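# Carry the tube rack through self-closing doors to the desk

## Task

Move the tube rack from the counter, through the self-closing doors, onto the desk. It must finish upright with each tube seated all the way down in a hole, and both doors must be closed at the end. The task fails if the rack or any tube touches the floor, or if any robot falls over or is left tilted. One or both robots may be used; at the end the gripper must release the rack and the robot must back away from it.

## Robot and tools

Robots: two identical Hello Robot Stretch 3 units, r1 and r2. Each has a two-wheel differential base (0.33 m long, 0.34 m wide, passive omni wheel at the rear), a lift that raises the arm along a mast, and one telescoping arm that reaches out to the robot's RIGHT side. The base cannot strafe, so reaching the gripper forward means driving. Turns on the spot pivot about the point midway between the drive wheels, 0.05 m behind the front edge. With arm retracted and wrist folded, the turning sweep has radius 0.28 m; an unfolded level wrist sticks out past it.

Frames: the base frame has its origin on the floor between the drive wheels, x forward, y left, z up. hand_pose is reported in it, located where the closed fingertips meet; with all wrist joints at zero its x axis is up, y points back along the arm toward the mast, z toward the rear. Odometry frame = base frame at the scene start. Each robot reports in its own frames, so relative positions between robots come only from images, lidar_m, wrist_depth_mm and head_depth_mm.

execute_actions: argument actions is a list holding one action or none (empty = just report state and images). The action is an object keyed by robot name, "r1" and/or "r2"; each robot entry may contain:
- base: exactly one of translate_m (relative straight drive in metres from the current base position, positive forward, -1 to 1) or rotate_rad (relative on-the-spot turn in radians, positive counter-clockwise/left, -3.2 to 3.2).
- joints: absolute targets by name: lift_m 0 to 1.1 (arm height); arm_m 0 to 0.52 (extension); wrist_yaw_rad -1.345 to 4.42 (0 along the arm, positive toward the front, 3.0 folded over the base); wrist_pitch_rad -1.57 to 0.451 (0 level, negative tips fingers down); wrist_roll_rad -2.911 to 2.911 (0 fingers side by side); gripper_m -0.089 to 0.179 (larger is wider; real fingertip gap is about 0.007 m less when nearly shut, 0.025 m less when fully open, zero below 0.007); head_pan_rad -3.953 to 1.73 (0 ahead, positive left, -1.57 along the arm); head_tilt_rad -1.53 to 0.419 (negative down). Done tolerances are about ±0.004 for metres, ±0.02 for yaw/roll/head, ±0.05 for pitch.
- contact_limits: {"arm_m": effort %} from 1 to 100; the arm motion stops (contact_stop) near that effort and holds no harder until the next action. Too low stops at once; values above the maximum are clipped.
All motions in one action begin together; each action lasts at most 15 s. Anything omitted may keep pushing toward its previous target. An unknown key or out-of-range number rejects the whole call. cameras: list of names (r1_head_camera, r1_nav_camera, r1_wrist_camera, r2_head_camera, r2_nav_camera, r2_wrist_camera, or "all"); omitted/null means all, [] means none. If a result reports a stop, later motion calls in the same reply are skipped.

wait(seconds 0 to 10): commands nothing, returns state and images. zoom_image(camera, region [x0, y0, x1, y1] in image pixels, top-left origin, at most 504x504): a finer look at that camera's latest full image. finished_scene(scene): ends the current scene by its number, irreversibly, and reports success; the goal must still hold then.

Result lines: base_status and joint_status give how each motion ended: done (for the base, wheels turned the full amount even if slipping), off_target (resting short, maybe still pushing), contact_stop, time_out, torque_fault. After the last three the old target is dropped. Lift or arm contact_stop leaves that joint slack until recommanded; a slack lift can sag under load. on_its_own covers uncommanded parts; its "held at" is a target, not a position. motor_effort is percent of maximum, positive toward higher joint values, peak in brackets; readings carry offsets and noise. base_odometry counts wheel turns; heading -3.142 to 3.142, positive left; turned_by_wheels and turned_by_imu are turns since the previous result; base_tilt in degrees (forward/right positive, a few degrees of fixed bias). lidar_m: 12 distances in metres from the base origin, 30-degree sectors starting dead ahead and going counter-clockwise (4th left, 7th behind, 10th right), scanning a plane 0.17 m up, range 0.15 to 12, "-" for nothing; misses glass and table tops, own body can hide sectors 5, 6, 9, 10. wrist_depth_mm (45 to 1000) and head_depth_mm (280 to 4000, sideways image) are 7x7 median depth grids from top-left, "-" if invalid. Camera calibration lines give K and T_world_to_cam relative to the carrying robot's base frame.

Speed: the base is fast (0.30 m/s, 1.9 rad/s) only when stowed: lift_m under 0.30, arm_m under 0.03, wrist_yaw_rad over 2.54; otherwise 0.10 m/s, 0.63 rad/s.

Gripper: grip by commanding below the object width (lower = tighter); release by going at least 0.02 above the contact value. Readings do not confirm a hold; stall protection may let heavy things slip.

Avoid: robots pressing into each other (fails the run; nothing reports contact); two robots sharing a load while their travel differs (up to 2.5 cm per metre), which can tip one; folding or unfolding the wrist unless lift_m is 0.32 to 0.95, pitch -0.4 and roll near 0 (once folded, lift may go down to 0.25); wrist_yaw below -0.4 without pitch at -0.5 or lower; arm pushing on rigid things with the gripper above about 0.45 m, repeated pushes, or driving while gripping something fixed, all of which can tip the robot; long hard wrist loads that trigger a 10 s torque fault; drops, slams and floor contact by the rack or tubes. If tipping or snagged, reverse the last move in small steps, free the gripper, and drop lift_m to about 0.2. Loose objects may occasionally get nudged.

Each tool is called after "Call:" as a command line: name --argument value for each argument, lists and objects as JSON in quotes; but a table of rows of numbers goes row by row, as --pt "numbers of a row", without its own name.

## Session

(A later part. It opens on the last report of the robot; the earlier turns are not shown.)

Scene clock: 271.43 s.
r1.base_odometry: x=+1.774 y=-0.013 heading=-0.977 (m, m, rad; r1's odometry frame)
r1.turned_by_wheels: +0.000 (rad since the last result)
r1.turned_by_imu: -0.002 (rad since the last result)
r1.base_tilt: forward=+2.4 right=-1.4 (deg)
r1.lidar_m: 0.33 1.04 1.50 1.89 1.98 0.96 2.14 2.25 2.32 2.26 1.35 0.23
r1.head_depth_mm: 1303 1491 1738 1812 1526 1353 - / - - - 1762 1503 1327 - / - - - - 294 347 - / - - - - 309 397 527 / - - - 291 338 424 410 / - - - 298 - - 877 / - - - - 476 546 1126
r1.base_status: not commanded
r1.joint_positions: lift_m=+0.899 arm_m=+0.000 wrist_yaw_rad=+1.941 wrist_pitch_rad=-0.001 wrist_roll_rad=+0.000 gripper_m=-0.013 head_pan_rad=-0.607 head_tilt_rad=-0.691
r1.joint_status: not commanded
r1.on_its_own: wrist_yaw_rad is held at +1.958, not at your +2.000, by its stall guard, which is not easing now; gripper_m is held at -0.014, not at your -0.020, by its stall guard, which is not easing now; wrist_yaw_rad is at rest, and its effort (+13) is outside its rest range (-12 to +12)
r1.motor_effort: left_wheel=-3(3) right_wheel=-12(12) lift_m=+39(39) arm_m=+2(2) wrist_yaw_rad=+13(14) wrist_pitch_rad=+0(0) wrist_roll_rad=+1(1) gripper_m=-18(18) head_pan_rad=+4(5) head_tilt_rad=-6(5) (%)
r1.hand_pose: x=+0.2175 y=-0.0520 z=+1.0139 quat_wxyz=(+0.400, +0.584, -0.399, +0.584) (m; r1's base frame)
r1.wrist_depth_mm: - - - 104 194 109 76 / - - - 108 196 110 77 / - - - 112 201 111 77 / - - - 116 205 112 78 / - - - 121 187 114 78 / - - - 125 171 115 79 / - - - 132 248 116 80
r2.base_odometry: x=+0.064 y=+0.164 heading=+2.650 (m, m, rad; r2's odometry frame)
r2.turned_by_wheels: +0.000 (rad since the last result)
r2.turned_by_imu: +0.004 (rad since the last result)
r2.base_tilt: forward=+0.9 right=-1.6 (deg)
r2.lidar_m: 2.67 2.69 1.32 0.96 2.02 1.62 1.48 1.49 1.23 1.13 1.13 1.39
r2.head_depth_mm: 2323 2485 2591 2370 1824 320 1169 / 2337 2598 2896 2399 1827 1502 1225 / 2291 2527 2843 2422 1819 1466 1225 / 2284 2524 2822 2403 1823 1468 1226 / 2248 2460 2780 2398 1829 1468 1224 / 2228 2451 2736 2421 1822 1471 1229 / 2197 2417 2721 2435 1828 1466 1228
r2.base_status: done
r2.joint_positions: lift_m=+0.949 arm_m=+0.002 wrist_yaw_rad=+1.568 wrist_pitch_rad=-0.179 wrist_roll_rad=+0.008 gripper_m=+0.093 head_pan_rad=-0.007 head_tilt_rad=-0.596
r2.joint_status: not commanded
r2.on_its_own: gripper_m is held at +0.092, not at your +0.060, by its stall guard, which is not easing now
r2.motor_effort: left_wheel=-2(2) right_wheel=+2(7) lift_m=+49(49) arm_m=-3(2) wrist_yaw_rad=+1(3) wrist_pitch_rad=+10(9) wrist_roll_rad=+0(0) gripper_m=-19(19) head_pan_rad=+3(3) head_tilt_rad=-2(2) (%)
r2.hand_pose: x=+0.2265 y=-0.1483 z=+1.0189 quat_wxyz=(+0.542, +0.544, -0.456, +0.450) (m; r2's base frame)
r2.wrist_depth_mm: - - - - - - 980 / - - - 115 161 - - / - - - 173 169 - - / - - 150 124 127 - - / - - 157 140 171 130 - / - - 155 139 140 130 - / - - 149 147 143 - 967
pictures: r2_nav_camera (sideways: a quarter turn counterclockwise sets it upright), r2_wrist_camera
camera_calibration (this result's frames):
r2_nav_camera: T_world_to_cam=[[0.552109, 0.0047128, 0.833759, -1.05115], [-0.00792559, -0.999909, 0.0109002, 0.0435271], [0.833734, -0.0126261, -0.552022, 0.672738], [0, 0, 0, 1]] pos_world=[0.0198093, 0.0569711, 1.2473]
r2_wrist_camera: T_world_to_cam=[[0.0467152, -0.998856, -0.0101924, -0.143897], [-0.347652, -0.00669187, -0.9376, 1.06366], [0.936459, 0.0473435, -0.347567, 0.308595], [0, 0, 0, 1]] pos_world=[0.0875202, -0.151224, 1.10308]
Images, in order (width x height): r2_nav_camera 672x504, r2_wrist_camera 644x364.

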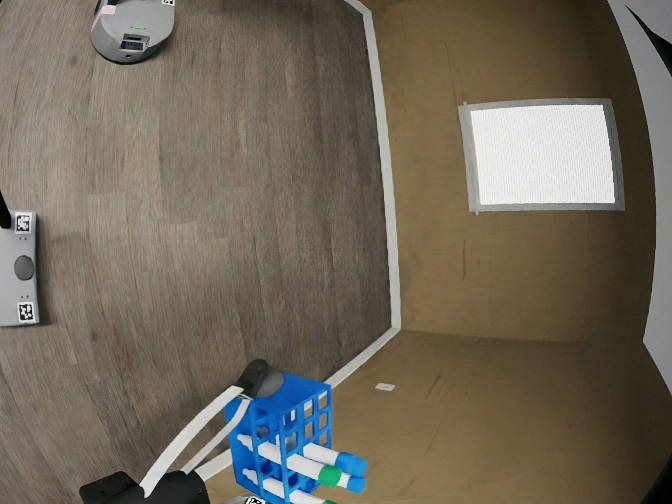

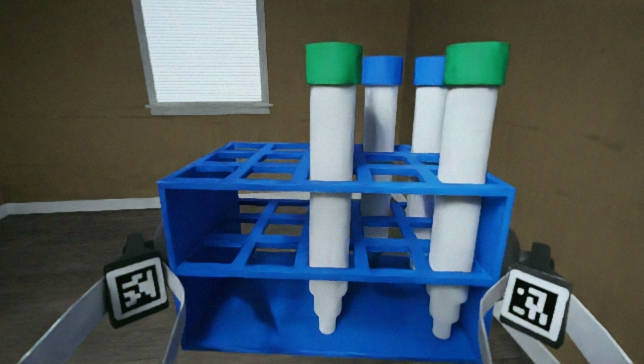

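Call:
execute_actions --actions '[{"r2":{"base":{"translate_m":0.95}}}]' --cameras '[]'

Call:
execute_actions --actions '[{"r2":{"base":{"rotate_rad":1.59}}}]' --cameras '["r2_nav_camera","r2_head_camera","r1_nav_camera"]'

Scene clock: 285.40 s.
r1.base_odometry: x=+1.774 y=-0.013 heading=-0.977 (m, m, rad; r1's odometry frame)
r1.turned_by_wheels: +0.000 (rad since the last result)
r1.turned_by_imu: -0.003 (rad since the last result)
r1.base_tilt: forward=+2.3 right=-1.5 (deg)
r1.lidar_m: 0.33 1.04 1.49 1.89 1.99 2.20 2.14 1.11 2.31 2.27 1.35 0.23
r1.head_depth_mm: 1304 1490 1739 1823 1532 1347 - / - - - 1771 1505 1327 - / - - - - 294 347 - / - - - - 309 397 526 / - - - 291 338 424 410 / - - - 297 - - 882 / - - - - 475 545 1128
r1.base_status: not commanded
r1.joint_positions: lift_m=+0.899 arm_m=+0.000 wrist_yaw_rad=+1.941 wrist_pitch_rad=-0.001 wrist_roll_rad=+0.000 gripper_m=-0.013 head_pan_rad=-0.607 head_tilt_rad=-0.691
r1.joint_status: not commanded
r1.on_its_own: wrist_yaw_rad is held at +1.958, not at your +2.000, by its stall guard, which is not easing now; gripper_m is held at -0.014, not at your -0.020, by its stall guard, which is not easing now; wrist_yaw_rad is at rest, and its effort (+14) is outside its rest range (-12 to +12)
r1.motor_effort: left_wheel=-3(3) right_wheel=-11(12) lift_m=+38(38) arm_m=+2(2) wrist_yaw_rad=+14(13) wrist_pitch_rad=+1(1) wrist_roll_rad=+1(1) gripper_m=-18(18) head_pan_rad=+5(4) head_tilt_rad=-6(6) (%)
r1.hand_pose: x=+0.2175 y=-0.0520 z=+1.0139 quat_wxyz=(+0.400, +0.584, -0.399, +0.584) (m; r1's base frame)
r1.wrist_depth_mm: - - - 104 194 109 76 / - - - 108 197 110 76 / - - - 112 201 112 77 / - - - 117 205 112 78 / - - - 121 187 114 78 / - - - 125 171 115 79 / - - - 132 247 116 80
r2.base_odometry: x=-0.773 y=+0.613 heading=+2.650 (m, m, rad; r2's odometry frame)
r2.turned_by_wheels: +0.000 (rad since the last result)
r2.turned_by_imu: +0.003 (rad since the last result)
r2.base_tilt: forward=+1.0 right=-1.6 (deg)
r2.lidar_m: 1.74 1.75 2.16 2.15 1.26 2.65 2.41 1.67 1.07 0.98 0.98 1.22
r2.head_depth_mm: 1498 1667 1873 2089 1824 320 1171 / 1484 1642 1858 2108 1817 1514 1227 / 1473 1635 1822 2069 1820 1469 1223 / 1455 1607 1806 2045 1823 1472 1224 / 1443 1593 1780 2021 1825 1470 1225 / 1413 1561 1759 1984 1833 1468 1223 / 1410 1560 1734 1970 1818 1466 1226
r2.base_status: done
r2.joint_positions: lift_m=+0.949 arm_m=+0.002 wrist_yaw_rad=+1.568 wrist_pitch_rad=-0.179 wrist_roll_rad=+0.008 gripper_m=+0.093 head_pan_rad=-0.007 head_tilt_rad=-0.596
r2.joint_status: not commanded
r2.on_its_own: gripper_m is held at +0.092, not at your +0.060, by its stall guard, which is not easing now
r2.motor_effort: left_wheel=-2(2) right_wheel=+2(7) lift_m=+49(49) arm_m=-2(3) wrist_yaw_rad=+2(2) wrist_pitch_rad=+9(9) wrist_roll_rad=+0(0) gripper_m=-19(19) head_pan_rad=+2(3) head_tilt_rad=-2(2) (%)
r2.hand_pose: x=+0.2265 y=-0.1483 z=+1.0189 quat_wxyz=(+0.542, +0.544, -0.456, +0.450) (m; r2's base frame)
r2.wrist_depth_mm: - - - - - - 850 / - - - 114 161 - 867 / - - - 173 169 - 845 / - - 149 124 126 - 868 / - - 158 140 170 130 854 / - - 155 140 140 130 846 / - - 149 147 143 - 803
pictures: none
No camera images: the call's "cameras" was empty. Leave "cameras" out to get every camera's image.

Scene clock: 288.87 s.
r1.base_odometry: x=+1.774 y=-0.013 heading=-0.977 (m, m, rad; r1's odometry frame)
r1.turned_by_wheels: +0.000 (rad since the last result)
r1.turned_by_imu: -0.001 (rad since the last result)
r1.base_tilt: forward=+2.2 right=-1.4 (deg)
r1.lidar_m: 0.33 1.04 1.50 1.89 1.99 2.20 1.25 1.26 2.32 2.26 1.35 0.23
r1.head_depth_mm: 1304 1491 1740 1812 1525 1347 - / - - - 1769 1512 1332 - / - - - - 294 347 - / - - - - 309 397 525 / - - - 291 338 423 410 / - - - 297 - - 878 / - - - - 476 546 1129
r1.base_status: not commanded
r1.joint_positions: lift_m=+0.899 arm_m=+0.000 wrist_yaw_rad=+1.941 wrist_pitch_rad=-0.001 wrist_roll_rad=+0.000 gripper_m=-0.013 head_pan_rad=-0.607 head_tilt_rad=-0.691
r1.joint_status: not commanded
r1.on_its_own: wrist_yaw_rad is held at +1.958, not at your +2.000, by its stall guard, which is not easing now; gripper_m is held at -0.014, not at your -0.020, by its stall guard, which is not easing now; wrist_yaw_rad is at rest, and its effort (+13) is outside its rest range (-12 to +12)
r1.motor_effort: left_wheel=-3(3) right_wheel=-12(11) lift_m=+40(39) arm_m=+2(2) wrist_yaw_rad=+13(14) wrist_pitch_rad=+1(0) wrist_roll_rad=+1(1) gripper_m=-18(19) head_pan_rad=+5(4) head_tilt_rad=-6(6) (%)
r1.hand_pose: x=+0.2175 y=-0.0520 z=+1.0139 quat_wxyz=(+0.400, +0.584, -0.399, +0.584) (m; r1's base frame)
r1.wrist_depth_mm: - - - 104 194 109 76 / - - - 108 197 110 77 / - - - 112 200 111 77 / - - - 117 205 113 78 / - - - 121 187 114 78 / - - - 126 171 115 79 / - - - 132 246 116 80
r2.base_odometry: x=-0.773 y=+0.613 heading=-2.044 (m, m, rad; r2's odometry frame)
r2.turned_by_wheels: +1.590 (rad since the last result)
r2.turned_by_imu: +1.568 (rad since the last result)
r2.base_tilt: forward=+1.0 right=-1.6 (deg)
r2.lidar_m: 2.16 1.03 2.63 2.41 1.62 1.06 0.98 0.99 1.23 1.73 1.74 2.19
r2.head_depth_mm: 1861 2070 2330 2404 1825 320 1166 / 1860 2063 2307 2419 1821 1506 1228 / 1851 2052 2291 2426 1827 1473 1221 / 1839 2046 2305 2409 1833 1459 1224 / 3865 - 3610 2428 1827 1467 1222 / 3854 - 3567 2429 1758 1466 1226 / 3809 - 1588 1866 1837 1388 1226
r2.base_status: done
r2.joint_positions: lift_m=+0.949 arm_m=+0.002 wrist_yaw_rad=+1.568 wrist_pitch_rad=-0.179 wrist_roll_rad=+0.008 gripper_m=+0.093 head_pan_rad=-0.007 head_tilt_rad=-0.596
r2.joint_status: not commanded
r2.on_its_own: gripper_m is held at +0.092, not at your +0.060, by its stall guard, which is not easing now
r2.motor_effort: left_wheel=-1(5) right_wheel=+3(5) lift_m=+49(49) arm_m=-2(3) wrist_yaw_rad=+2(2) wrist_pitch_rad=+10(10) wrist_roll_rad=+0(0) gripper_m=-19(19) head_pan_rad=+2(2) head_tilt_rad=-1(2) (%)
r2.hand_pose: x=+0.2265 y=-0.1483 z=+1.0189 quat_wxyz=(+0.542, +0.544, -0.456, +0.450) (m; r2's base frame)
r2.wrist_depth_mm: - - - - - - - / - - - 115 161 112 - / - - - 172 169 - - / - - 149 124 127 - - / - - 157 140 171 130 - / - - 155 140 140 130 - / - - 149 148 143 - -
pictures: r1_nav_camera (sideways: a quarter turn counterclockwise sets it upright), r2_head_camera (sideways: a quarter turn clockwise sets it upright), r2_nav_camera (sideways: a quarter turn counterclockwise sets it upright)
camera_calibration (this result's frames):
r1_nav_camera: T_world_to_cam=[[0.513124, -0.423564, 0.746524, -0.929536], [-0.618149, -0.785782, -0.0209523, 0.0783562], [0.595479, -0.450712, -0.665029, 0.817699], [0, 0, 0, 1]] pos_world=[0.0384801, 0.0364, 1.23936]
r2_head_camera: T_world_to_cam=[[-0.518175, -0.0217608, -0.854998, 1.13531], [-0.0553746, 0.998432, 0.00814855, -0.0049351], [0.85348, 0.0515675, -0.518568, 0.630584], [0, 0, 0, 1]] pos_world=[0.0498229, -0.00288507, 1.29772]
r2_nav_camera: T_world_to_cam=[[0.552109, 0.00472389, 0.833758, -1.05115], [-0.0079055, -0.999909, 0.0109002, 0.043527], [0.833734, -0.0126094, -0.552022, 0.672738], [0, 0, 0, 1]] pos_world=[0.0198082, 0.0569714, 1.2473]
Images, in order (width x height): r1_nav_camera 672x504, r2_head_camera 896x504, r2_nav_camera 672x504.

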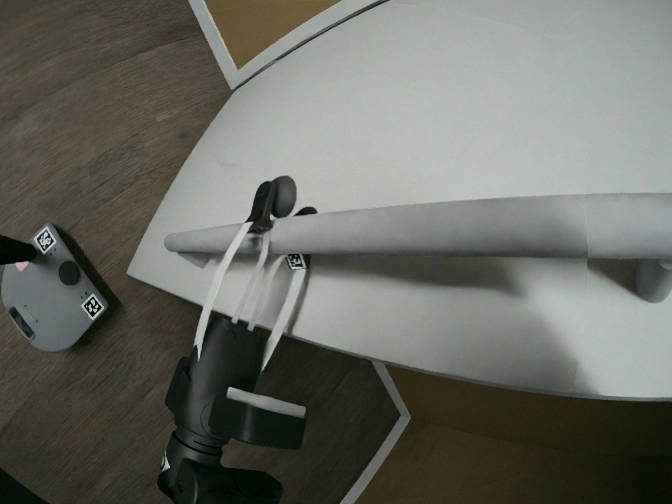

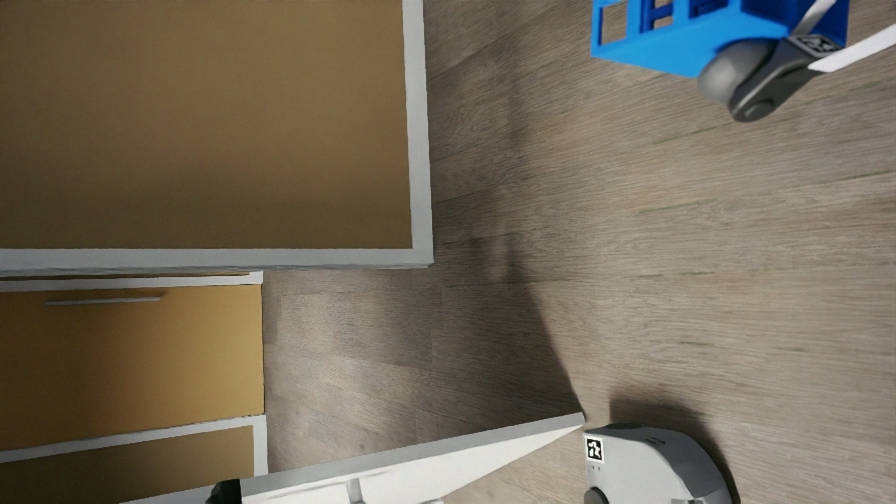

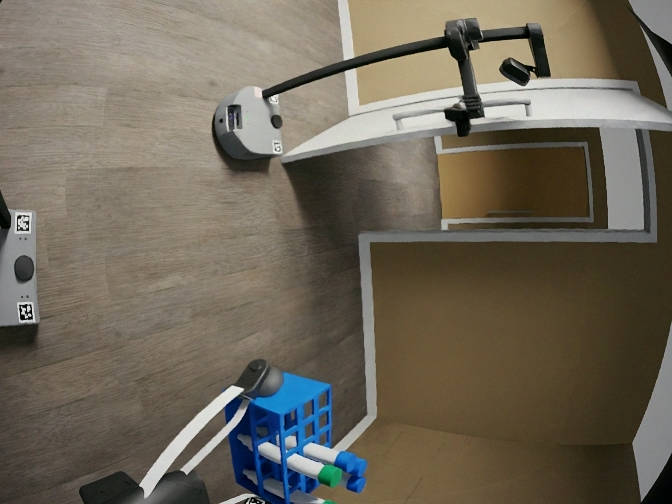

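Call:
execute_actions --actions '[{"r2":{"base":{"rotate_rad":-0.15}}}]' --cameras '[]'

Call:
execute_actions --actions '[{"r2":{"base":{"translate_m":1.0}}}]' --cameras '[]'

Call:
execute_actions --actions '[{"r2":{"base":{"rotate_rad":0.67}}}]' --cameras '["r2_nav_camera","r2_head_camera"]'

Scene clock: 302.30 s.
r1.base_odometry: x=+1.774 y=-0.013 heading=-0.977 (m, m, rad; r1's odometry frame)
r1.turned_by_wheels: +0.000 (rad since the last result)
r1.turned_by_imu: -0.001 (rad since the last result)
r1.base_tilt: forward=+2.2 right=-1.5 (deg)
r1.lidar_m: 0.33 1.04 1.49 1.89 1.99 2.20 1.23 1.23 2.31 2.26 1.35 0.23
r1.head_depth_mm: 1298 1488 1741 1817 1535 1353 - / - - - 1776 1503 1327 - / - - - - 294 347 - / - - - - 309 397 526 / - - - 291 338 424 410 / - - - 298 - - 879 / - - - - 476 545 1132
r1.base_status: not commanded
r1.joint_positions: lift_m=+0.899 arm_m=+0.000 wrist_yaw_rad=+1.941 wrist_pitch_rad=-0.001 wrist_roll_rad=+0.000 gripper_m=-0.013 head_pan_rad=-0.607 head_tilt_rad=-0.691
r1.joint_status: not commanded
r1.on_its_own: wrist_yaw_rad is held at +1.958, not at your +2.000, by its stall guard, which is not easing now; gripper_m is held at -0.014, not at your -0.020, by its stall guard, which is not easing now; wrist_yaw_rad is at rest, and its effort (+14) is outside its rest range (-12 to +12)
r1.motor_effort: left_wheel=-3(3) right_wheel=-12(12) lift_m=+39(39) arm_m=+2(2) wrist_yaw_rad=+14(14) wrist_pitch_rad=+0(1) wrist_roll_rad=+1(1) gripper_m=-18(18) head_pan_rad=+4(4) head_tilt_rad=-6(6) (%)
r1.hand_pose: x=+0.2175 y=-0.0520 z=+1.0139 quat_wxyz=(+0.400, +0.584, -0.399, +0.584) (m; r1's base frame)
r1.wrist_depth_mm: - - - 104 194 109 76 / - - - 108 197 110 77 / - - - 112 201 111 77 / - - - 116 205 113 78 / - - - 121 187 114 78 / - - - 126 173 115 79 / - - - 132 247 116 80
r2.base_odometry: x=-0.773 y=+0.613 heading=-2.194 (m, m, rad; r2's odometry frame)
r2.turned_by_wheels: -0.150 (rad since the last result)
r2.turned_by_imu: -0.148 (rad since the last result)
r2.base_tilt: forward=+1.0 right=-1.7 (deg)
r2.lidar_m: 2.16 1.02 1.08 2.42 2.05 1.15 0.98 0.98 1.12 1.74 1.73 1.98
r2.head_depth_mm: 2007 2242 2528 2426 1826 320 1170 / 1967 2190 2466 2409 1826 1508 1222 / 1923 2132 2391 2423 1827 1465 1226 / 1871 2060 2320 2415 1828 1462 1225 / 1832 2012 2257 2414 1832 1462 1221 / 3709 - 3575 2441 1822 1461 1224 / 3716 - 3578 2421 1824 1469 1224
r2.base_status: done
r2.joint_positions: lift_m=+0.949 arm_m=+0.002 wrist_yaw_rad=+1.568 wrist_pitch_rad=-0.179 wrist_roll_rad=+0.008 gripper_m=+0.093 head_pan_rad=-0.007 head_tilt_rad=-0.596
r2.joint_status: not commanded
r2.on_its_own: gripper_m is held at +0.092, not at your +0.060, by its stall guard, which is not easing now
r2.motor_effort: left_wheel=+2(4) right_wheel=-3(7) lift_m=+49(49) arm_m=-3(3) wrist_yaw_rad=+2(1) wrist_pitch_rad=+10(10) wrist_roll_rad=+0(0) gripper_m=-19(19) head_pan_rad=+2(2) head_tilt_rad=-2(2) (%)
r2.hand_pose: x=+0.2265 y=-0.1483 z=+1.0189 quat_wxyz=(+0.542, +0.544, -0.456, +0.450) (m; r2's base frame)
r2.wrist_depth_mm: - - - - - - - / - - - 115 160 - - / - - - 172 169 - - / - - 149 124 126 - - / - - 158 139 170 133 - / - - 155 140 140 130 - / - - 149 148 143 - -
pictures: none
No camera images: the call's "cameras" was empty. Leave "cameras" out to get every camera's image.

Scene clock: 313.27 s.
r1.base_odometry: x=+1.774 y=-0.013 heading=-0.977 (m, m, rad; r1's odometry frame)
r1.turned_by_wheels: +0.000 (rad since the last result)
r1.turned_by_imu: -0.003 (rad since the last result)
r1.base_tilt: forward=+2.2 right=-1.6 (deg)
r1.lidar_m: 0.33 1.04 1.50 1.89 1.99 2.19 2.14 2.25 0.68 0.82 1.35 0.23
r1.head_depth_mm: 1301 1478 1745 1813 1534 1351 - / - - - 1769 1501 1325 - / - - - - 294 347 - / - - - - 309 397 526 / - - - 291 338 424 410 / - - - 298 - - 880 / - - - - 476 545 1127
r1.base_status: not commanded
r1.joint_positions: lift_m=+0.899 arm_m=+0.000 wrist_yaw_rad=+1.941 wrist_pitch_rad=-0.001 wrist_roll_rad=+0.000 gripper_m=-0.013 head_pan_rad=-0.607 head_tilt_rad=-0.691
r1.joint_status: not commanded
r1.on_its_own: wrist_yaw_rad is held at +1.958, not at your +2.000, by its stall guard, which is not easing now; gripper_m is held at -0.014, not at your -0.020, by its stall guard, which is not easing now; wrist_yaw_rad is at rest, and its effort (+14) is outside its rest range (-12 to +12)
r1.motor_effort: left_wheel=-3(3) right_wheel=-12(12) lift_m=+39(39) arm_m=+2(2) wrist_yaw_rad=+14(14) wrist_pitch_rad=+0(1) wrist_roll_rad=+1(1) gripper_m=-18(18) head_pan_rad=+5(4) head_tilt_rad=-5(6) (%)
r1.hand_pose: x=+0.2175 y=-0.0520 z=+1.0139 quat_wxyz=(+0.400, +0.584, -0.399, +0.584) (m; r1's base frame)
r1.wrist_depth_mm: - - - 104 194 109 76 / - - - 108 197 110 77 / - - - 112 201 111 77 / - - - 117 206 113 78 / - - - 121 187 114 78 / - - - 126 171 115 79 / - - - 132 245 116 80
r2.base_odometry: x=-1.356 y=-0.200 heading=-2.194 (m, m, rad; r2's odometry frame)
r2.turned_by_wheels: +0.000 (rad since the last result)
r2.turned_by_imu: +0.004 (rad since the last result)
r2.base_tilt: forward=+1.0 right=-1.6 (deg)
r2.lidar_m: 1.21 1.20 0.75 0.76 2.69 2.26 1.93 1.93 1.71 1.46 1.46 1.42
r2.head_depth_mm: 1095 1219 1374 1583 1735 320 1171 / 1070 1185 1335 1532 1706 1511 1229 / 1041 1157 1296 1484 1675 1464 1221 / 1021 1131 1262 1429 1644 1465 1225 / 1000 1103 1228 1388 1594 1471 1227 / 978 1074 1194 1340 1540 1474 1222 / 952 1043 1191 2232 1826 1470 1228
r2.base_status: done
r2.joint_positions: lift_m=+0.949 arm_m=+0.002 wrist_yaw_rad=+1.568 wrist_pitch_rad=-0.179 wrist_roll_rad=+0.008 gripper_m=+0.093 head_pan_rad=-0.007 head_tilt_rad=-0.596
r2.joint_status: not commanded
r2.on_its_own: gripper_m is held at +0.092, not at your +0.060, by its stall guard, which is not easing now
r2.motor_effort: left_wheel=+1(5) right_wheel=-3(3) lift_m=+49(49) arm_m=-3(2) wrist_yaw_rad=+2(2) wrist_pitch_rad=+10(10) wrist_roll_rad=+0(0) gripper_m=-19(20) head_pan_rad=+2(2) head_tilt_rad=-2(2) (%)
r2.hand_pose: x=+0.2265 y=-0.1483 z=+1.0189 quat_wxyz=(+0.542, +0.544, -0.456, +0.450) (m; r2's base frame)
r2.wrist_depth_mm: - - - - - - - / - - - 115 161 - - / - - - 173 169 - - / - - 150 124 126 - - / - - 158 139 170 130 - / - - 155 140 140 130 - / - - 149 148 143 - -
pictures: none
No camera images: the call's "cameras" was empty. Leave "cameras" out to get every camera's image.

Scene clock: 315.27 s.
r1.base_odometry: x=+1.774 y=-0.013 heading=-0.977 (m, m, rad; r1's odometry frame)
r1.turned_by_wheels: +0.000 (rad since the last result)
r1.turned_by_imu: +0.000 (rad since the last result)
r1.base_tilt: forward=+2.3 right=-1.5 (deg)
r1.lidar_m: 0.33 1.04 1.50 1.89 1.99 2.20 2.14 2.25 0.75 0.83 1.35 0.23
r1.head_depth_mm: 1300 1482 1734 1814 1533 1347 - / - - - 1770 1496 1328 - / - - - - 294 347 - / - - - - 309 398 526 / - - - 291 338 423 410 / - - - 297 - - 875 / - - - - 475 546 1130
r1.base_status: not commanded
r1.joint_positions: lift_m=+0.899 arm_m=+0.000 wrist_yaw_rad=+1.941 wrist_pitch_rad=-0.001 wrist_roll_rad=+0.000 gripper_m=-0.013 head_pan_rad=-0.607 head_tilt_rad=-0.691
r1.joint_status: not commanded
r1.on_its_own: wrist_yaw_rad is held at +1.958, not at your +2.000, by its stall guard, which is not easing now; gripper_m is held at -0.014, not at your -0.020, by its stall guard, which is not easing now; wrist_yaw_rad is at rest, and its effort (+14) is outside its rest range (-12 to +12)
r1.motor_effort: left_wheel=-3(3) right_wheel=-12(12) lift_m=+39(39) arm_m=+2(2) wrist_yaw_rad=+14(14) wrist_pitch_rad=+0(1) wrist_roll_rad=+1(1) gripper_m=-18(17) head_pan_rad=+4(5) head_tilt_rad=-6(6) (%)
r1.hand_pose: x=+0.2175 y=-0.0520 z=+1.0139 quat_wxyz=(+0.400, +0.584, -0.399, +0.584) (m; r1's base frame)
r1.wrist_depth_mm: - - - 104 192 109 76 / - - - 108 198 110 77 / - - - 112 200 112 77 / - - - 116 206 113 78 / - - - 121 187 114 79 / - - - 126 172 115 79 / - - - 132 247 116 80
r2.base_odometry: x=-1.356 y=-0.200 heading=-1.524 (m, m, rad; r2's odometry frame)
r2.turned_by_wheels: +0.670 (rad since the last result)
r2.turned_by_imu: +0.661 (rad since the last result)
r2.base_tilt: forward=+0.8 right=-1.6 (deg)
r2.lidar_m: 1.22 0.75 0.80 2.72 2.09 1.93 1.95 1.59 1.46 1.47 1.31 1.20
r2.head_depth_mm: 2905 3172 1184 1299 1397 320 1169 / 3098 3387 3570 2423 1712 1501 1224 / 3216 3552 3596 2400 1823 1466 1224 / 3278 3615 3575 2409 1828 1465 1224 / 2719 2955 3159 2424 1819 1467 1226 / 2318 2477 2606 1774 1705 1442 1229 / 1186 1174 1169 1159 1154 1139 1177
r2.base_status: done
r2.joint_positions: lift_m=+0.949 arm_m=+0.002 wrist_yaw_rad=+1.568 wrist_pitch_rad=-0.179 wrist_roll_rad=+0.008 gripper_m=+0.093 head_pan_rad=-0.007 head_tilt_rad=-0.596
r2.joint_status: not commanded
r2.on_its_own: gripper_m is held at +0.092, not at your +0.060, by its stall guard, which is not easing now
r2.motor_effort: left_wheel=-1(4) right_wheel=+2(6) lift_m=+49(49) arm_m=-2(2) wrist_yaw_rad=+2(1) wrist_pitch_rad=+10(9) wrist_roll_rad=+0(0) gripper_m=-18(19) head_pan_rad=+3(2) head_tilt_rad=-2(2) (%)
r2.hand_pose: x=+0.2265 y=-0.1483 z=+1.0189 quat_wxyz=(+0.542, +0.544, -0.456, +0.450) (m; r2's base frame)
r2.wrist_depth_mm: 684 - - - 950 850 784 / 671 - - 115 161 848 827 / 676 - - 173 169 915 864 / 677 943 150 124 126 932 876 / 685 871 158 139 171 133 930 / 731 - 155 140 140 130 959 / - - 149 148 143 - 979
pictures: r2_head_camera (sideways: a quarter turn clockwise sets it upright), r2_nav_camera (sideways: a quarter turn counterclockwise sets it upright)
camera_calibration (this result's frames):
r2_head_camera: T_world_to_cam=[[-0.518175, -0.0217637, -0.854998, 1.13531], [-0.05538, 0.998432, 0.00814854, -0.00493506], [0.85348, 0.0515722, -0.518568, 0.630584], [0, 0, 0, 1]] pos_world=[0.0498229, -0.00288483, 1.29772]
r2_nav_camera: T_world_to_cam=[[0.552109, 0.00472691, 0.833759, -1.05115], [-0.00790004, -0.999909, 0.0109002, 0.043527], [0.833735, -0.0126048, -0.552022, 0.672738], [0, 0, 0, 1]] pos_world=[0.0198079, 0.0569715, 1.2473]
Images, in order (width x height): r2_head_camera 896x504, r2_nav_camera 672x504.

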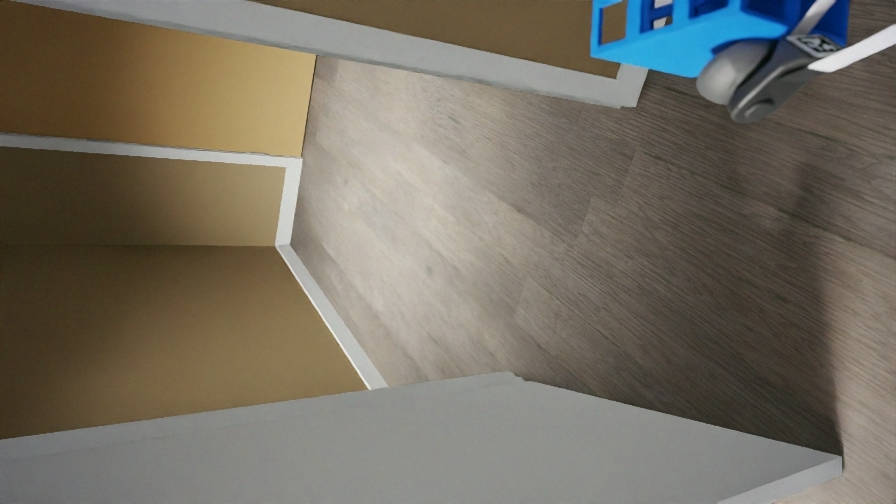

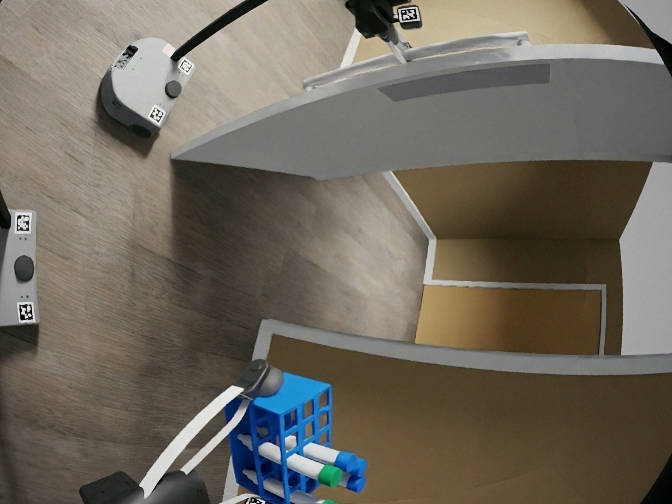

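Call:
execute_actions --actions '[{"r2":{"base":{"rotate_rad":0.09}}}]' --cameras '[]'

Call:
execute_actions --actions '[{"r2":{"base":{"translate_m":0.75}}}]' --cameras '["r2_nav_camera","r2_head_camera"]'

Scene clock: 322.13 s.
r1.base_odometry: x=+1.774 y=-0.013 heading=-0.977 (m, m, rad; r1's odometry frame)
r1.turned_by_wheels: +0.000 (rad since the last result)
r1.turned_by_imu: -0.001 (rad since the last result)
r1.base_tilt: forward=+2.2 right=-1.5 (deg)
r1.lidar_m: 0.33 1.04 1.49 1.89 1.99 2.19 2.14 2.26 0.76 2.26 1.35 0.23
r1.head_depth_mm: 1299 1486 1754 1817 1533 1348 - / - - - 1776 1502 1329 - / - - - - 294 347 - / - - - - 309 397 526 / - - - 291 338 424 410 / - - - 297 - - 878 / - - - - 476 546 1123
r1.base_status: not commanded
r1.joint_positions: lift_m=+0.899 arm_m=+0.000 wrist_yaw_rad=+1.941 wrist_pitch_rad=-0.001 wrist_roll_rad=+0.000 gripper_m=-0.013 head_pan_rad=-0.607 head_tilt_rad=-0.691
r1.joint_status: not commanded
r1.on_its_own: wrist_yaw_rad is held at +1.958, not at your +2.000, by its stall guard, which is not easing now; gripper_m is held at -0.014, not at your -0.020, by its stall guard, which is not easing now; wrist_yaw_rad is at rest, and its effort (+14) is outside its rest range (-12 to +12)
r1.motor_effort: left_wheel=-3(3) right_wheel=-12(12) lift_m=+39(39) arm_m=+2(1) wrist_yaw_rad=+14(13) wrist_pitch_rad=+1(1) wrist_roll_rad=+1(1) gripper_m=-18(18) head_pan_rad=+4(5) head_tilt_rad=-6(6) (%)
r1.hand_pose: x=+0.2175 y=-0.0520 z=+1.0139 quat_wxyz=(+0.400, +0.584, -0.399, +0.584) (m; r1's base frame)
r1.wrist_depth_mm: - - - 104 194 110 76 / - - - 108 196 110 77 / - - - 112 200 111 77 / - - - 116 205 113 78 / - - - 121 187 114 78 / - - - 126 171 115 79 / - - - 131 247 116 80
r2.base_odometry: x=-1.356 y=-0.200 heading=-1.434 (m, m, rad; r2's odometry frame)
r2.turned_by_wheels: +0.090 (rad since the last result)
r2.turned_by_imu: +0.088 (rad since the last result)
r2.base_tilt: forward=+1.0 right=-1.7 (deg)
r2.lidar_m: 1.40 0.75 0.80 2.76 2.03 1.93 1.98 1.53 1.46 1.50 1.27 1.20
r2.head_depth_mm: 3007 3292 3447 2315 1422 320 1168 / 3177 3492 3597 2425 1826 1506 1226 / 3217 3560 3614 2430 1828 1466 1224 / 2772 3065 3244 2396 1835 1466 1225 / 2376 2573 2795 2215 1757 1466 1224 / 1212 1242 1273 1305 1340 1367 1210 / 887 900 921 939 956 1102 1201
r2.base_status: done
r2.joint_positions: lift_m=+0.949 arm_m=+0.002 wrist_yaw_rad=+1.568 wrist_pitch_rad=-0.179 wrist_roll_rad=+0.008 gripper_m=+0.093 head_pan_rad=-0.007 head_tilt_rad=-0.596
r2.joint_status: not commanded
r2.on_its_own: gripper_m is held at +0.092, not at your +0.060, by its stall guard, which is not easing now
r2.motor_effort: left_wheel=-2(5) right_wheel=+3(6) lift_m=+49(49) arm_m=-2(3) wrist_yaw_rad=+2(2) wrist_pitch_rad=+10(9) wrist_roll_rad=+0(0) gripper_m=-19(19) head_pan_rad=+3(1) head_tilt_rad=-1(2) (%)
r2.hand_pose: x=+0.2265 y=-0.1483 z=+1.0189 quat_wxyz=(+0.542, +0.544, -0.456, +0.450) (m; r2's base frame)
r2.wrist_depth_mm: 597 838 - - - 854 769 / 615 860 - 115 161 856 798 / 642 857 - 173 169 894 819 / 680 800 149 124 127 906 870 / - 765 158 140 170 133 891 / - - 154 140 139 130 922 / - 870 149 148 143 - 938
pictures: none
No camera images: the call's "cameras" was empty. Leave "cameras" out to get every camera's image.

Scene clock: 330.57 s.
r1.base_odometry: x=+1.774 y=-0.013 heading=-0.977 (m, m, rad; r1's odometry frame)
r1.turned_by_wheels: +0.000 (rad since the last result)
r1.turned_by_imu: -0.002 (rad since the last result)
r1.base_tilt: forward=+2.2 right=-1.5 (deg)
r1.lidar_m: 0.33 1.04 1.50 1.89 1.98 2.20 2.15 2.25 2.31 2.26 0.46 0.23
r1.head_depth_mm: 354 409 467 1682 1533 1184 - / - - - 562 654 950 - / - - - - 294 347 - / - - - - 309 397 526 / - - - 291 338 424 410 / - - - 298 - - 877 / - - - - 476 546 1124
r1.base_status: not commanded
r1.joint_positions: lift_m=+0.899 arm_m=+0.000 wrist_yaw_rad=+1.941 wrist_pitch_rad=-0.001 wrist_roll_rad=+0.000 gripper_m=-0.013 head_pan_rad=-0.607 head_tilt_rad=-0.691
r1.joint_status: not commanded
r1.on_its_own: wrist_yaw_rad is held at +1.958, not at your +2.000, by its stall guard, which is not easing now; gripper_m is held at -0.014, not at your -0.020, by its stall guard, which is not easing now; wrist_yaw_rad is at rest, and its effort (+14) is outside its rest range (-12 to +12)
r1.motor_effort: left_wheel=-3(3) right_wheel=-12(11) lift_m=+39(38) arm_m=+2(2) wrist_yaw_rad=+14(14) wrist_pitch_rad=+1(0) wrist_roll_rad=+1(1) gripper_m=-18(17) head_pan_rad=+5(5) head_tilt_rad=-5(7) (%)
r1.hand_pose: x=+0.2175 y=-0.0520 z=+1.0139 quat_wxyz=(+0.400, +0.584, -0.399, +0.584) (m; r1's base frame)
r1.wrist_depth_mm: - - - 104 194 109 76 / - - - 108 196 110 77 / - - - 112 201 112 77 / - - - 117 205 113 78 / - - - 121 186 114 78 / - - - 126 172 115 79 / - - - 133 248 116 79
r2.base_odometry: x=-1.254 y=-0.943 heading=-1.434 (m, m, rad; r2's odometry frame)
r2.turned_by_wheels: +0.000 (rad since the last result)
r2.turned_by_imu: +0.003 (rad since the last result)
r2.base_tilt: forward=+1.1 right=-1.6 (deg)
r2.lidar_m: 1.95 0.51 0.38 0.37 0.61 2.59 2.66 1.90 1.81 0.81 0.57 0.61
r2.head_depth_mm: 2436 2653 2919 2421 1819 320 1168 / 2574 2791 3061 2429 1827 1510 1229 / 2559 2890 3157 2412 1823 1466 1227 / 2185 2392 2691 2426 1825 1465 1227 / 1854 2026 2227 2318 1834 1466 1226 / 1635 1757 1899 2074 1282 1335 1199 / 1438 853 890 897 916 935 958
r2.base_status: done
r2.joint_positions: lift_m=+0.949 arm_m=+0.002 wrist_yaw_rad=+1.568 wrist_pitch_rad=-0.179 wrist_roll_rad=+0.008 gripper_m=+0.093 head_pan_rad=-0.007 head_tilt_rad=-0.596
r2.joint_status: not commanded
r2.on_its_own: gripper_m is held at +0.092, not at your +0.060, by its stall guard, which is not easing now
r2.motor_effort: left_wheel=-2(2) right_wheel=+2(6) lift_m=+49(49) arm_m=-2(3) wrist_yaw_rad=+2(1) wrist_pitch_rad=+10(9) wrist_roll_rad=+0(0) gripper_m=-20(19) head_pan_rad=+2(3) head_tilt_rad=-2(2) (%)
r2.hand_pose: x=+0.2265 y=-0.1483 z=+1.0189 quat_wxyz=(+0.542, +0.544, -0.456, +0.450) (m; r2's base frame)
r2.wrist_depth_mm: 581 - - - - - - / 583 805 - 115 160 - - / 582 838 - 173 169 - 353 / 588 779 150 124 126 - 352 / 590 739 158 140 170 133 340 / 577 - 155 139 139 130 338 / 556 840 149 148 143 - 343
pictures: r2_head_camera (sideways: a quarter turn clockwise sets it upright), r2_nav_camera (sideways: a quarter turn counterclockwise sets it upright)
camera_calibration (this result's frames):
r2_head_camera: T_world_to_cam=[[-0.518175, -0.0217637, -0.854998, 1.13531], [-0.0553801, 0.998432, 0.00814854, -0.00493506], [0.85348, 0.0515722, -0.518568, 0.630584], [0, 0, 0, 1]] pos_world=[0.0498229, -0.00288482, 1.29772]
r2_nav_camera: T_world_to_cam=[[0.552109, 0.00472696, 0.833759, -1.05115], [-0.00789995, -0.999909, 0.0109002, 0.043527], [0.833735, -0.0126048, -0.552022, 0.672738], [0, 0, 0, 1]] pos_world=[0.0198078, 0.0569715, 1.2473]
Images, in order (width x height): r2_head_camera 896x504, r2_nav_camera 672x504.

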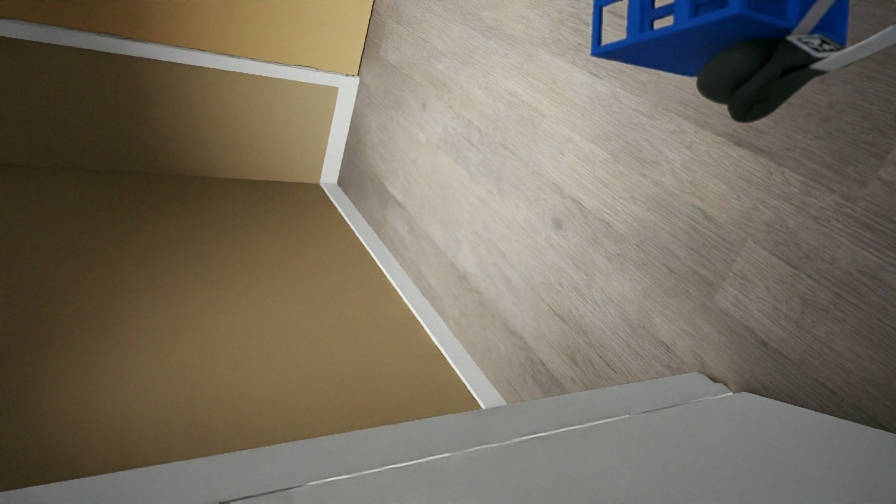

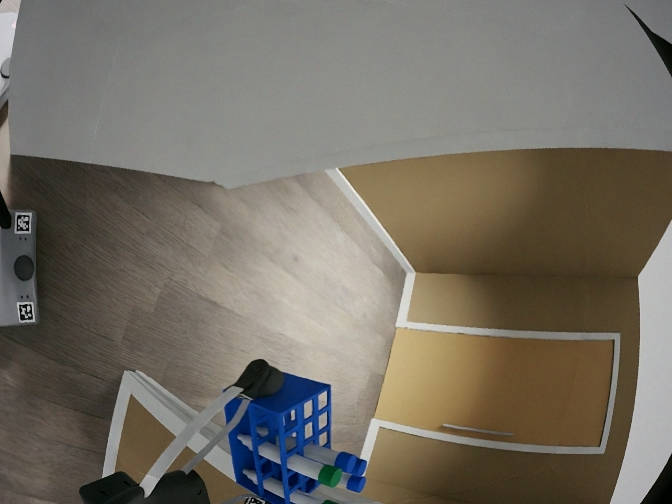

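Call:
execute_actions --actions '[{"r2":{"base":{"translate_m":0.7}}}]' --cameras '["r2_nav_camera","r2_head_camera"]'

Scene clock: 342.93 s.
r1.base_odometry: x=+1.774 y=-0.013 heading=-0.977 (m, m, rad; r1's odometry frame)
r1.turned_by_wheels: +0.000 (rad since the last result)
r1.turned_by_imu: -0.003 (rad since the last result)
r1.base_tilt: forward=+2.3 right=-1.3 (deg)
r1.lidar_m: 0.33 1.04 1.49 1.89 1.99 2.20 2.14 2.26 2.31 2.26 1.36 0.23
r1.head_depth_mm: 1301 1489 1737 1812 1532 1353 - / - - - 1770 1500 1330 - / - - - - 294 347 - / - - - - 309 397 525 / - - - 291 338 424 410 / - - - 298 - - 876 / - - - - 475 546 1133
r1.base_status: not commanded
r1.joint_positions: lift_m=+0.899 arm_m=+0.000 wrist_yaw_rad=+1.941 wrist_pitch_rad=-0.001 wrist_roll_rad=+0.000 gripper_m=-0.013 head_pan_rad=-0.607 head_tilt_rad=-0.691
r1.joint_status: not commanded
r1.on_its_own: wrist_yaw_rad is held at +1.958, not at your +2.000, by its stall guard, which is not easing now; gripper_m is held at -0.014, not at your -0.020, by its stall guard, which is not easing now; wrist_yaw_rad is at rest, and its effort (+13) is outside its rest range (-12 to +12)
r1.motor_effort: left_wheel=-3(3) right_wheel=-12(12) lift_m=+39(38) arm_m=+2(2) wrist_yaw_rad=+13(14) wrist_pitch_rad=+0(1) wrist_roll_rad=+1(1) gripper_m=-18(18) head_pan_rad=+5(5) head_tilt_rad=-6(6) (%)
r1.hand_pose: x=+0.2175 y=-0.0520 z=+1.0139 quat_wxyz=(+0.400, +0.584, -0.399, +0.584) (m; r1's base frame)
r1.wrist_depth_mm: - - - 104 194 109 76 / - - - 108 198 110 77 / - - - 112 201 111 77 / - - - 117 205 112 78 / - - - 121 187 114 78 / - - - 126 173 116 79 / - - - 132 248 116 80
r2.base_odometry: x=-1.158 y=-1.636 heading=-1.434 (m, m, rad; r2's odometry frame)
r2.turned_by_wheels: +0.000 (rad since the last result)
r2.turned_by_imu: +0.002 (rad since the last result)
r2.base_tilt: forward=+0.9 right=-1.6 (deg)
r2.lidar_m: 1.46 1.04 0.36 0.35 0.37 0.51 3.15 2.23 0.50 1.13 1.50 2.28
r2.head_depth_mm: 1898 2066 2283 2378 1822 320 1171 / 2010 2197 2434 2419 1830 1510 1226 / 1919 2173 2438 2422 1827 1471 1226 / 1613 1779 1996 2176 1830 1467 1228 / 1380 1509 1653 1830 1840 1462 1230 / 1213 1312 1412 1546 1660 1470 1228 / 1079 1150 1236 1338 1450 1449 1226
r2.base_status: done
r2.joint_positions: lift_m=+0.949 arm_m=+0.002 wrist_yaw_rad=+1.568 wrist_pitch_rad=-0.179 wrist_roll_rad=+0.008 gripper_m=+0.093 head_pan_rad=-0.007 head_tilt_rad=-0.596
r2.joint_status: not commanded
r2.on_its_own: gripper_m is held at +0.092, not at your +0.060, by its stall guard, which is not easing now
r2.motor_effort: left_wheel=-2(2) right_wheel=+2(7) lift_m=+49(49) arm_m=-3(2) wrist_yaw_rad=+3(2) wrist_pitch_rad=+10(10) wrist_roll_rad=+0(0) gripper_m=-20(19) head_pan_rad=+1(2) head_tilt_rad=-2(1) (%)
r2.hand_pose: x=+0.2265 y=-0.1483 z=+1.0189 quat_wxyz=(+0.542, +0.544, -0.456, +0.450) (m; r2's base frame)
r2.wrist_depth_mm: 856 - - - - - - / 860 - - 115 161 - - / 882 - - 173 169 - - / 907 - 149 124 127 - - / 920 - 158 140 171 133 - / 947 - 154 140 139 130 - / 932 - 149 148 143 - -
pictures: r2_head_camera (sideways: a quarter turn clockwise sets it upright), r2_nav_camera (sideways: a quarter turn counterclockwise sets it upright)
camera_calibration (this result's frames):
r2_head_camera: T_world_to_cam=[[-0.518175, -0.0217636, -0.854998, 1.13531], [-0.0553799, 0.998432, 0.00814854, -0.00493506], [0.85348, 0.051572, -0.518568, 0.630584], [0, 0, 0, 1]] pos_world=[0.0498229, -0.00288484, 1.29772]
r2_nav_camera: T_world_to_cam=[[0.552109, 0.00472682, 0.833759, -1.05115], [-0.0079002, -0.999909, 0.0109002, 0.043527], [0.833735, -0.012605, -0.552022, 0.672738], [0, 0, 0, 1]] pos_world=[0.0198079, 0.0569715, 1.2473]
Images, in order (width x height): r2_head_camera 896x504, r2_nav_camera 672x504.

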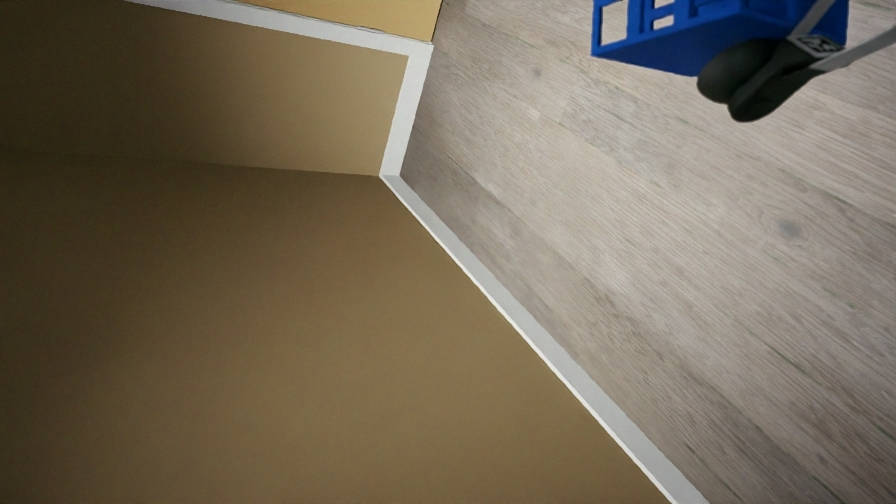

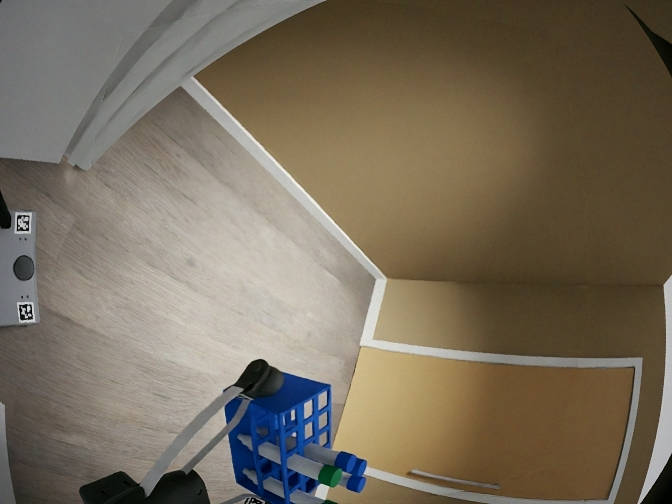

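Call:
execute_actions --actions '[{"r2":{"base":{"rotate_rad":-0.6},"joints":{"head_tilt_rad":-0.25}}}]' --cameras '["r2_nav_camera","r2_head_camera"]'

Scene clock: 347.63 s.
r1.base_odometry: x=+1.774 y=-0.013 heading=-0.977 (m, m, rad; r1's odometry frame)
r1.turned_by_wheels: +0.000 (rad since the last result)
r1.turned_by_imu: -0.001 (rad since the last result)
r1.base_tilt: forward=+2.3 right=-1.6 (deg)
r1.lidar_m: 0.33 1.04 1.50 1.89 1.99 2.19 2.14 2.25 2.32 2.26 1.35 0.23
r1.head_depth_mm: 1297 1484 1746 1821 1529 1349 - / - - - 1764 1501 1328 - / - - - - 294 347 - / - - - - 309 397 525 / - - - 291 338 423 410 / - - - 298 - - 880 / - - - - 476 546 1129
r1.base_status: not commanded
r1.joint_positions: lift_m=+0.899 arm_m=+0.000 wrist_yaw_rad=+1.941 wrist_pitch_rad=-0.001 wrist_roll_rad=+0.000 gripper_m=-0.013 head_pan_rad=-0.607 head_tilt_rad=-0.691
r1.joint_status: not commanded
r1.on_its_own: wrist_yaw_rad is held at +1.958, not at your +2.000, by its stall guard, which is not easing now; gripper_m is held at -0.014, not at your -0.020, by its stall guard, which is not easing now; wrist_yaw_rad is at rest, and its effort (+14) is outside its rest range (-12 to +12)
r1.motor_effort: left_wheel=-3(3) right_wheel=-12(12) lift_m=+39(39) arm_m=+2(2) wrist_yaw_rad=+14(13) wrist_pitch_rad=+1(0) wrist_roll_rad=+1(1) gripper_m=-17(18) head_pan_rad=+5(5) head_tilt_rad=-6(6) (%)
r1.hand_pose: x=+0.2175 y=-0.0520 z=+1.0139 quat_wxyz=(+0.400, +0.584, -0.399, +0.584) (m; r1's base frame)
r1.wrist_depth_mm: - - - 104 194 109 76 / - - - 108 197 110 77 / - - - 112 201 111 77 / - - - 117 205 113 78 / - - - 121 188 114 78 / - - - 126 172 115 79 / - - - 132 248 116 80
r2.base_odometry: x=-1.158 y=-1.636 heading=-2.034 (m, m, rad; r2's odometry frame)
r2.turned_by_wheels: -0.600 (rad since the last result)
r2.turned_by_imu: -0.592 (rad since the last result)
r2.base_tilt: forward=+0.9 right=-1.6 (deg)
r2.lidar_m: 2.27 1.60 1.07 0.39 0.36 0.36 0.48 3.25 2.30 0.50 1.11 1.41
r2.head_depth_mm: 2056 2165 2271 2379 2487 2096 1586 / 2060 2144 2248 2358 2501 2095 1584 / 2038 2127 2225 2343 2475 2083 1574 / 2020 2118 2230 2327 2462 2061 1586 / 2013 2113 2213 2322 2439 2068 1574 / 2002 2091 2186 2301 2410 2058 1573 / 1984 2066 2169 2286 2386 2055 1562
r2.base_status: done
r2.joint_positions: lift_m=+0.949 arm_m=+0.002 wrist_yaw_rad=+1.568 wrist_pitch_rad=-0.179 wrist_roll_rad=+0.008 gripper_m=+0.093 head_pan_rad=-0.007 head_tilt_rad=-0.260
r2.joint_status: all done
r2.on_its_own: gripper_m is held at +0.092, not at your +0.060, by its stall guard, which is not easing now
r2.motor_effort: left_wheel=+2(4) right_wheel=-3(7) lift_m=+49(49) arm_m=-3(2) wrist_yaw_rad=+3(3) wrist_pitch_rad=+10(10) wrist_roll_rad=+0(0) gripper_m=-19(19) head_pan_rad=+4(3) head_tilt_rad=+4(22) (%)
r2.hand_pose: x=+0.2265 y=-0.1483 z=+1.0189 quat_wxyz=(+0.542, +0.544, -0.456, +0.450) (m; r2's base frame)
r2.wrist_depth_mm: - - - - - - - / - - - 114 161 - - / - - - 173 169 - - / - - 149 124 126 - - / - - 158 139 171 133 - / - - 155 140 139 130 989 / - - 149 148 143 - 988
pictures: r2_head_camera (sideways: a quarter turn clockwise sets it upright), r2_nav_camera (sideways: a quarter turn counterclockwise sets it upright)
camera_calibration (this result's frames):
r2_head_camera: T_world_to_cam=[[-0.207746, -0.0239998, -0.977888, 1.29381], [-0.0547796, 0.998416, -0.012866, 0.0224209], [0.976648, 0.0508954, -0.208731, 0.22662], [0, 0, 0, 1]] pos_world=[0.0486829, -0.0028683, 1.31279]
r2_nav_camera: T_world_to_cam=[[0.246778, 0.00693477, 0.969047, -1.22581], [-0.0112442, -0.999887, 0.0100189, 0.0446901], [0.969007, -0.0133686, -0.246672, 0.274558], [0, 0, 0, 1]] pos_world=[0.0369584, 0.0568563, 1.25515]
Images, in order (width x height): r2_head_camera 896x504, r2_nav_camera 672x504.

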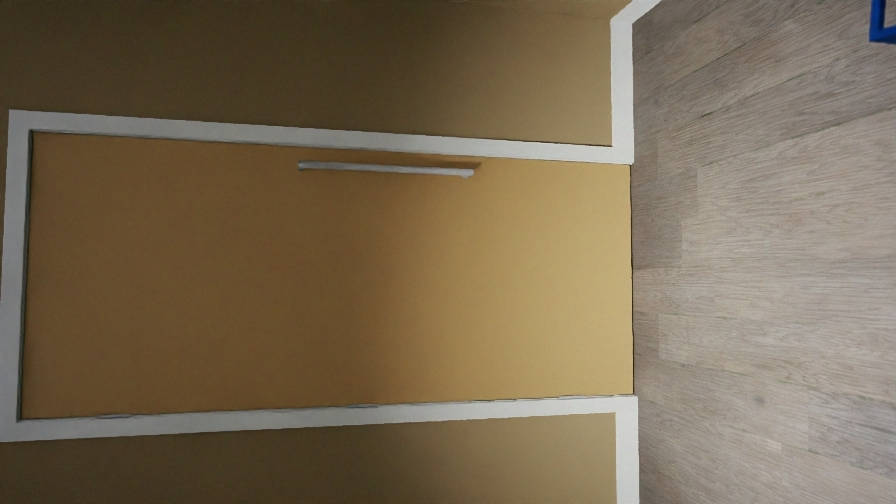

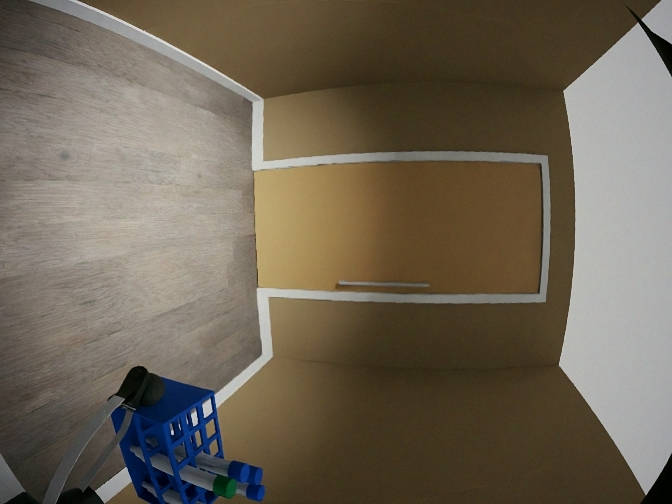

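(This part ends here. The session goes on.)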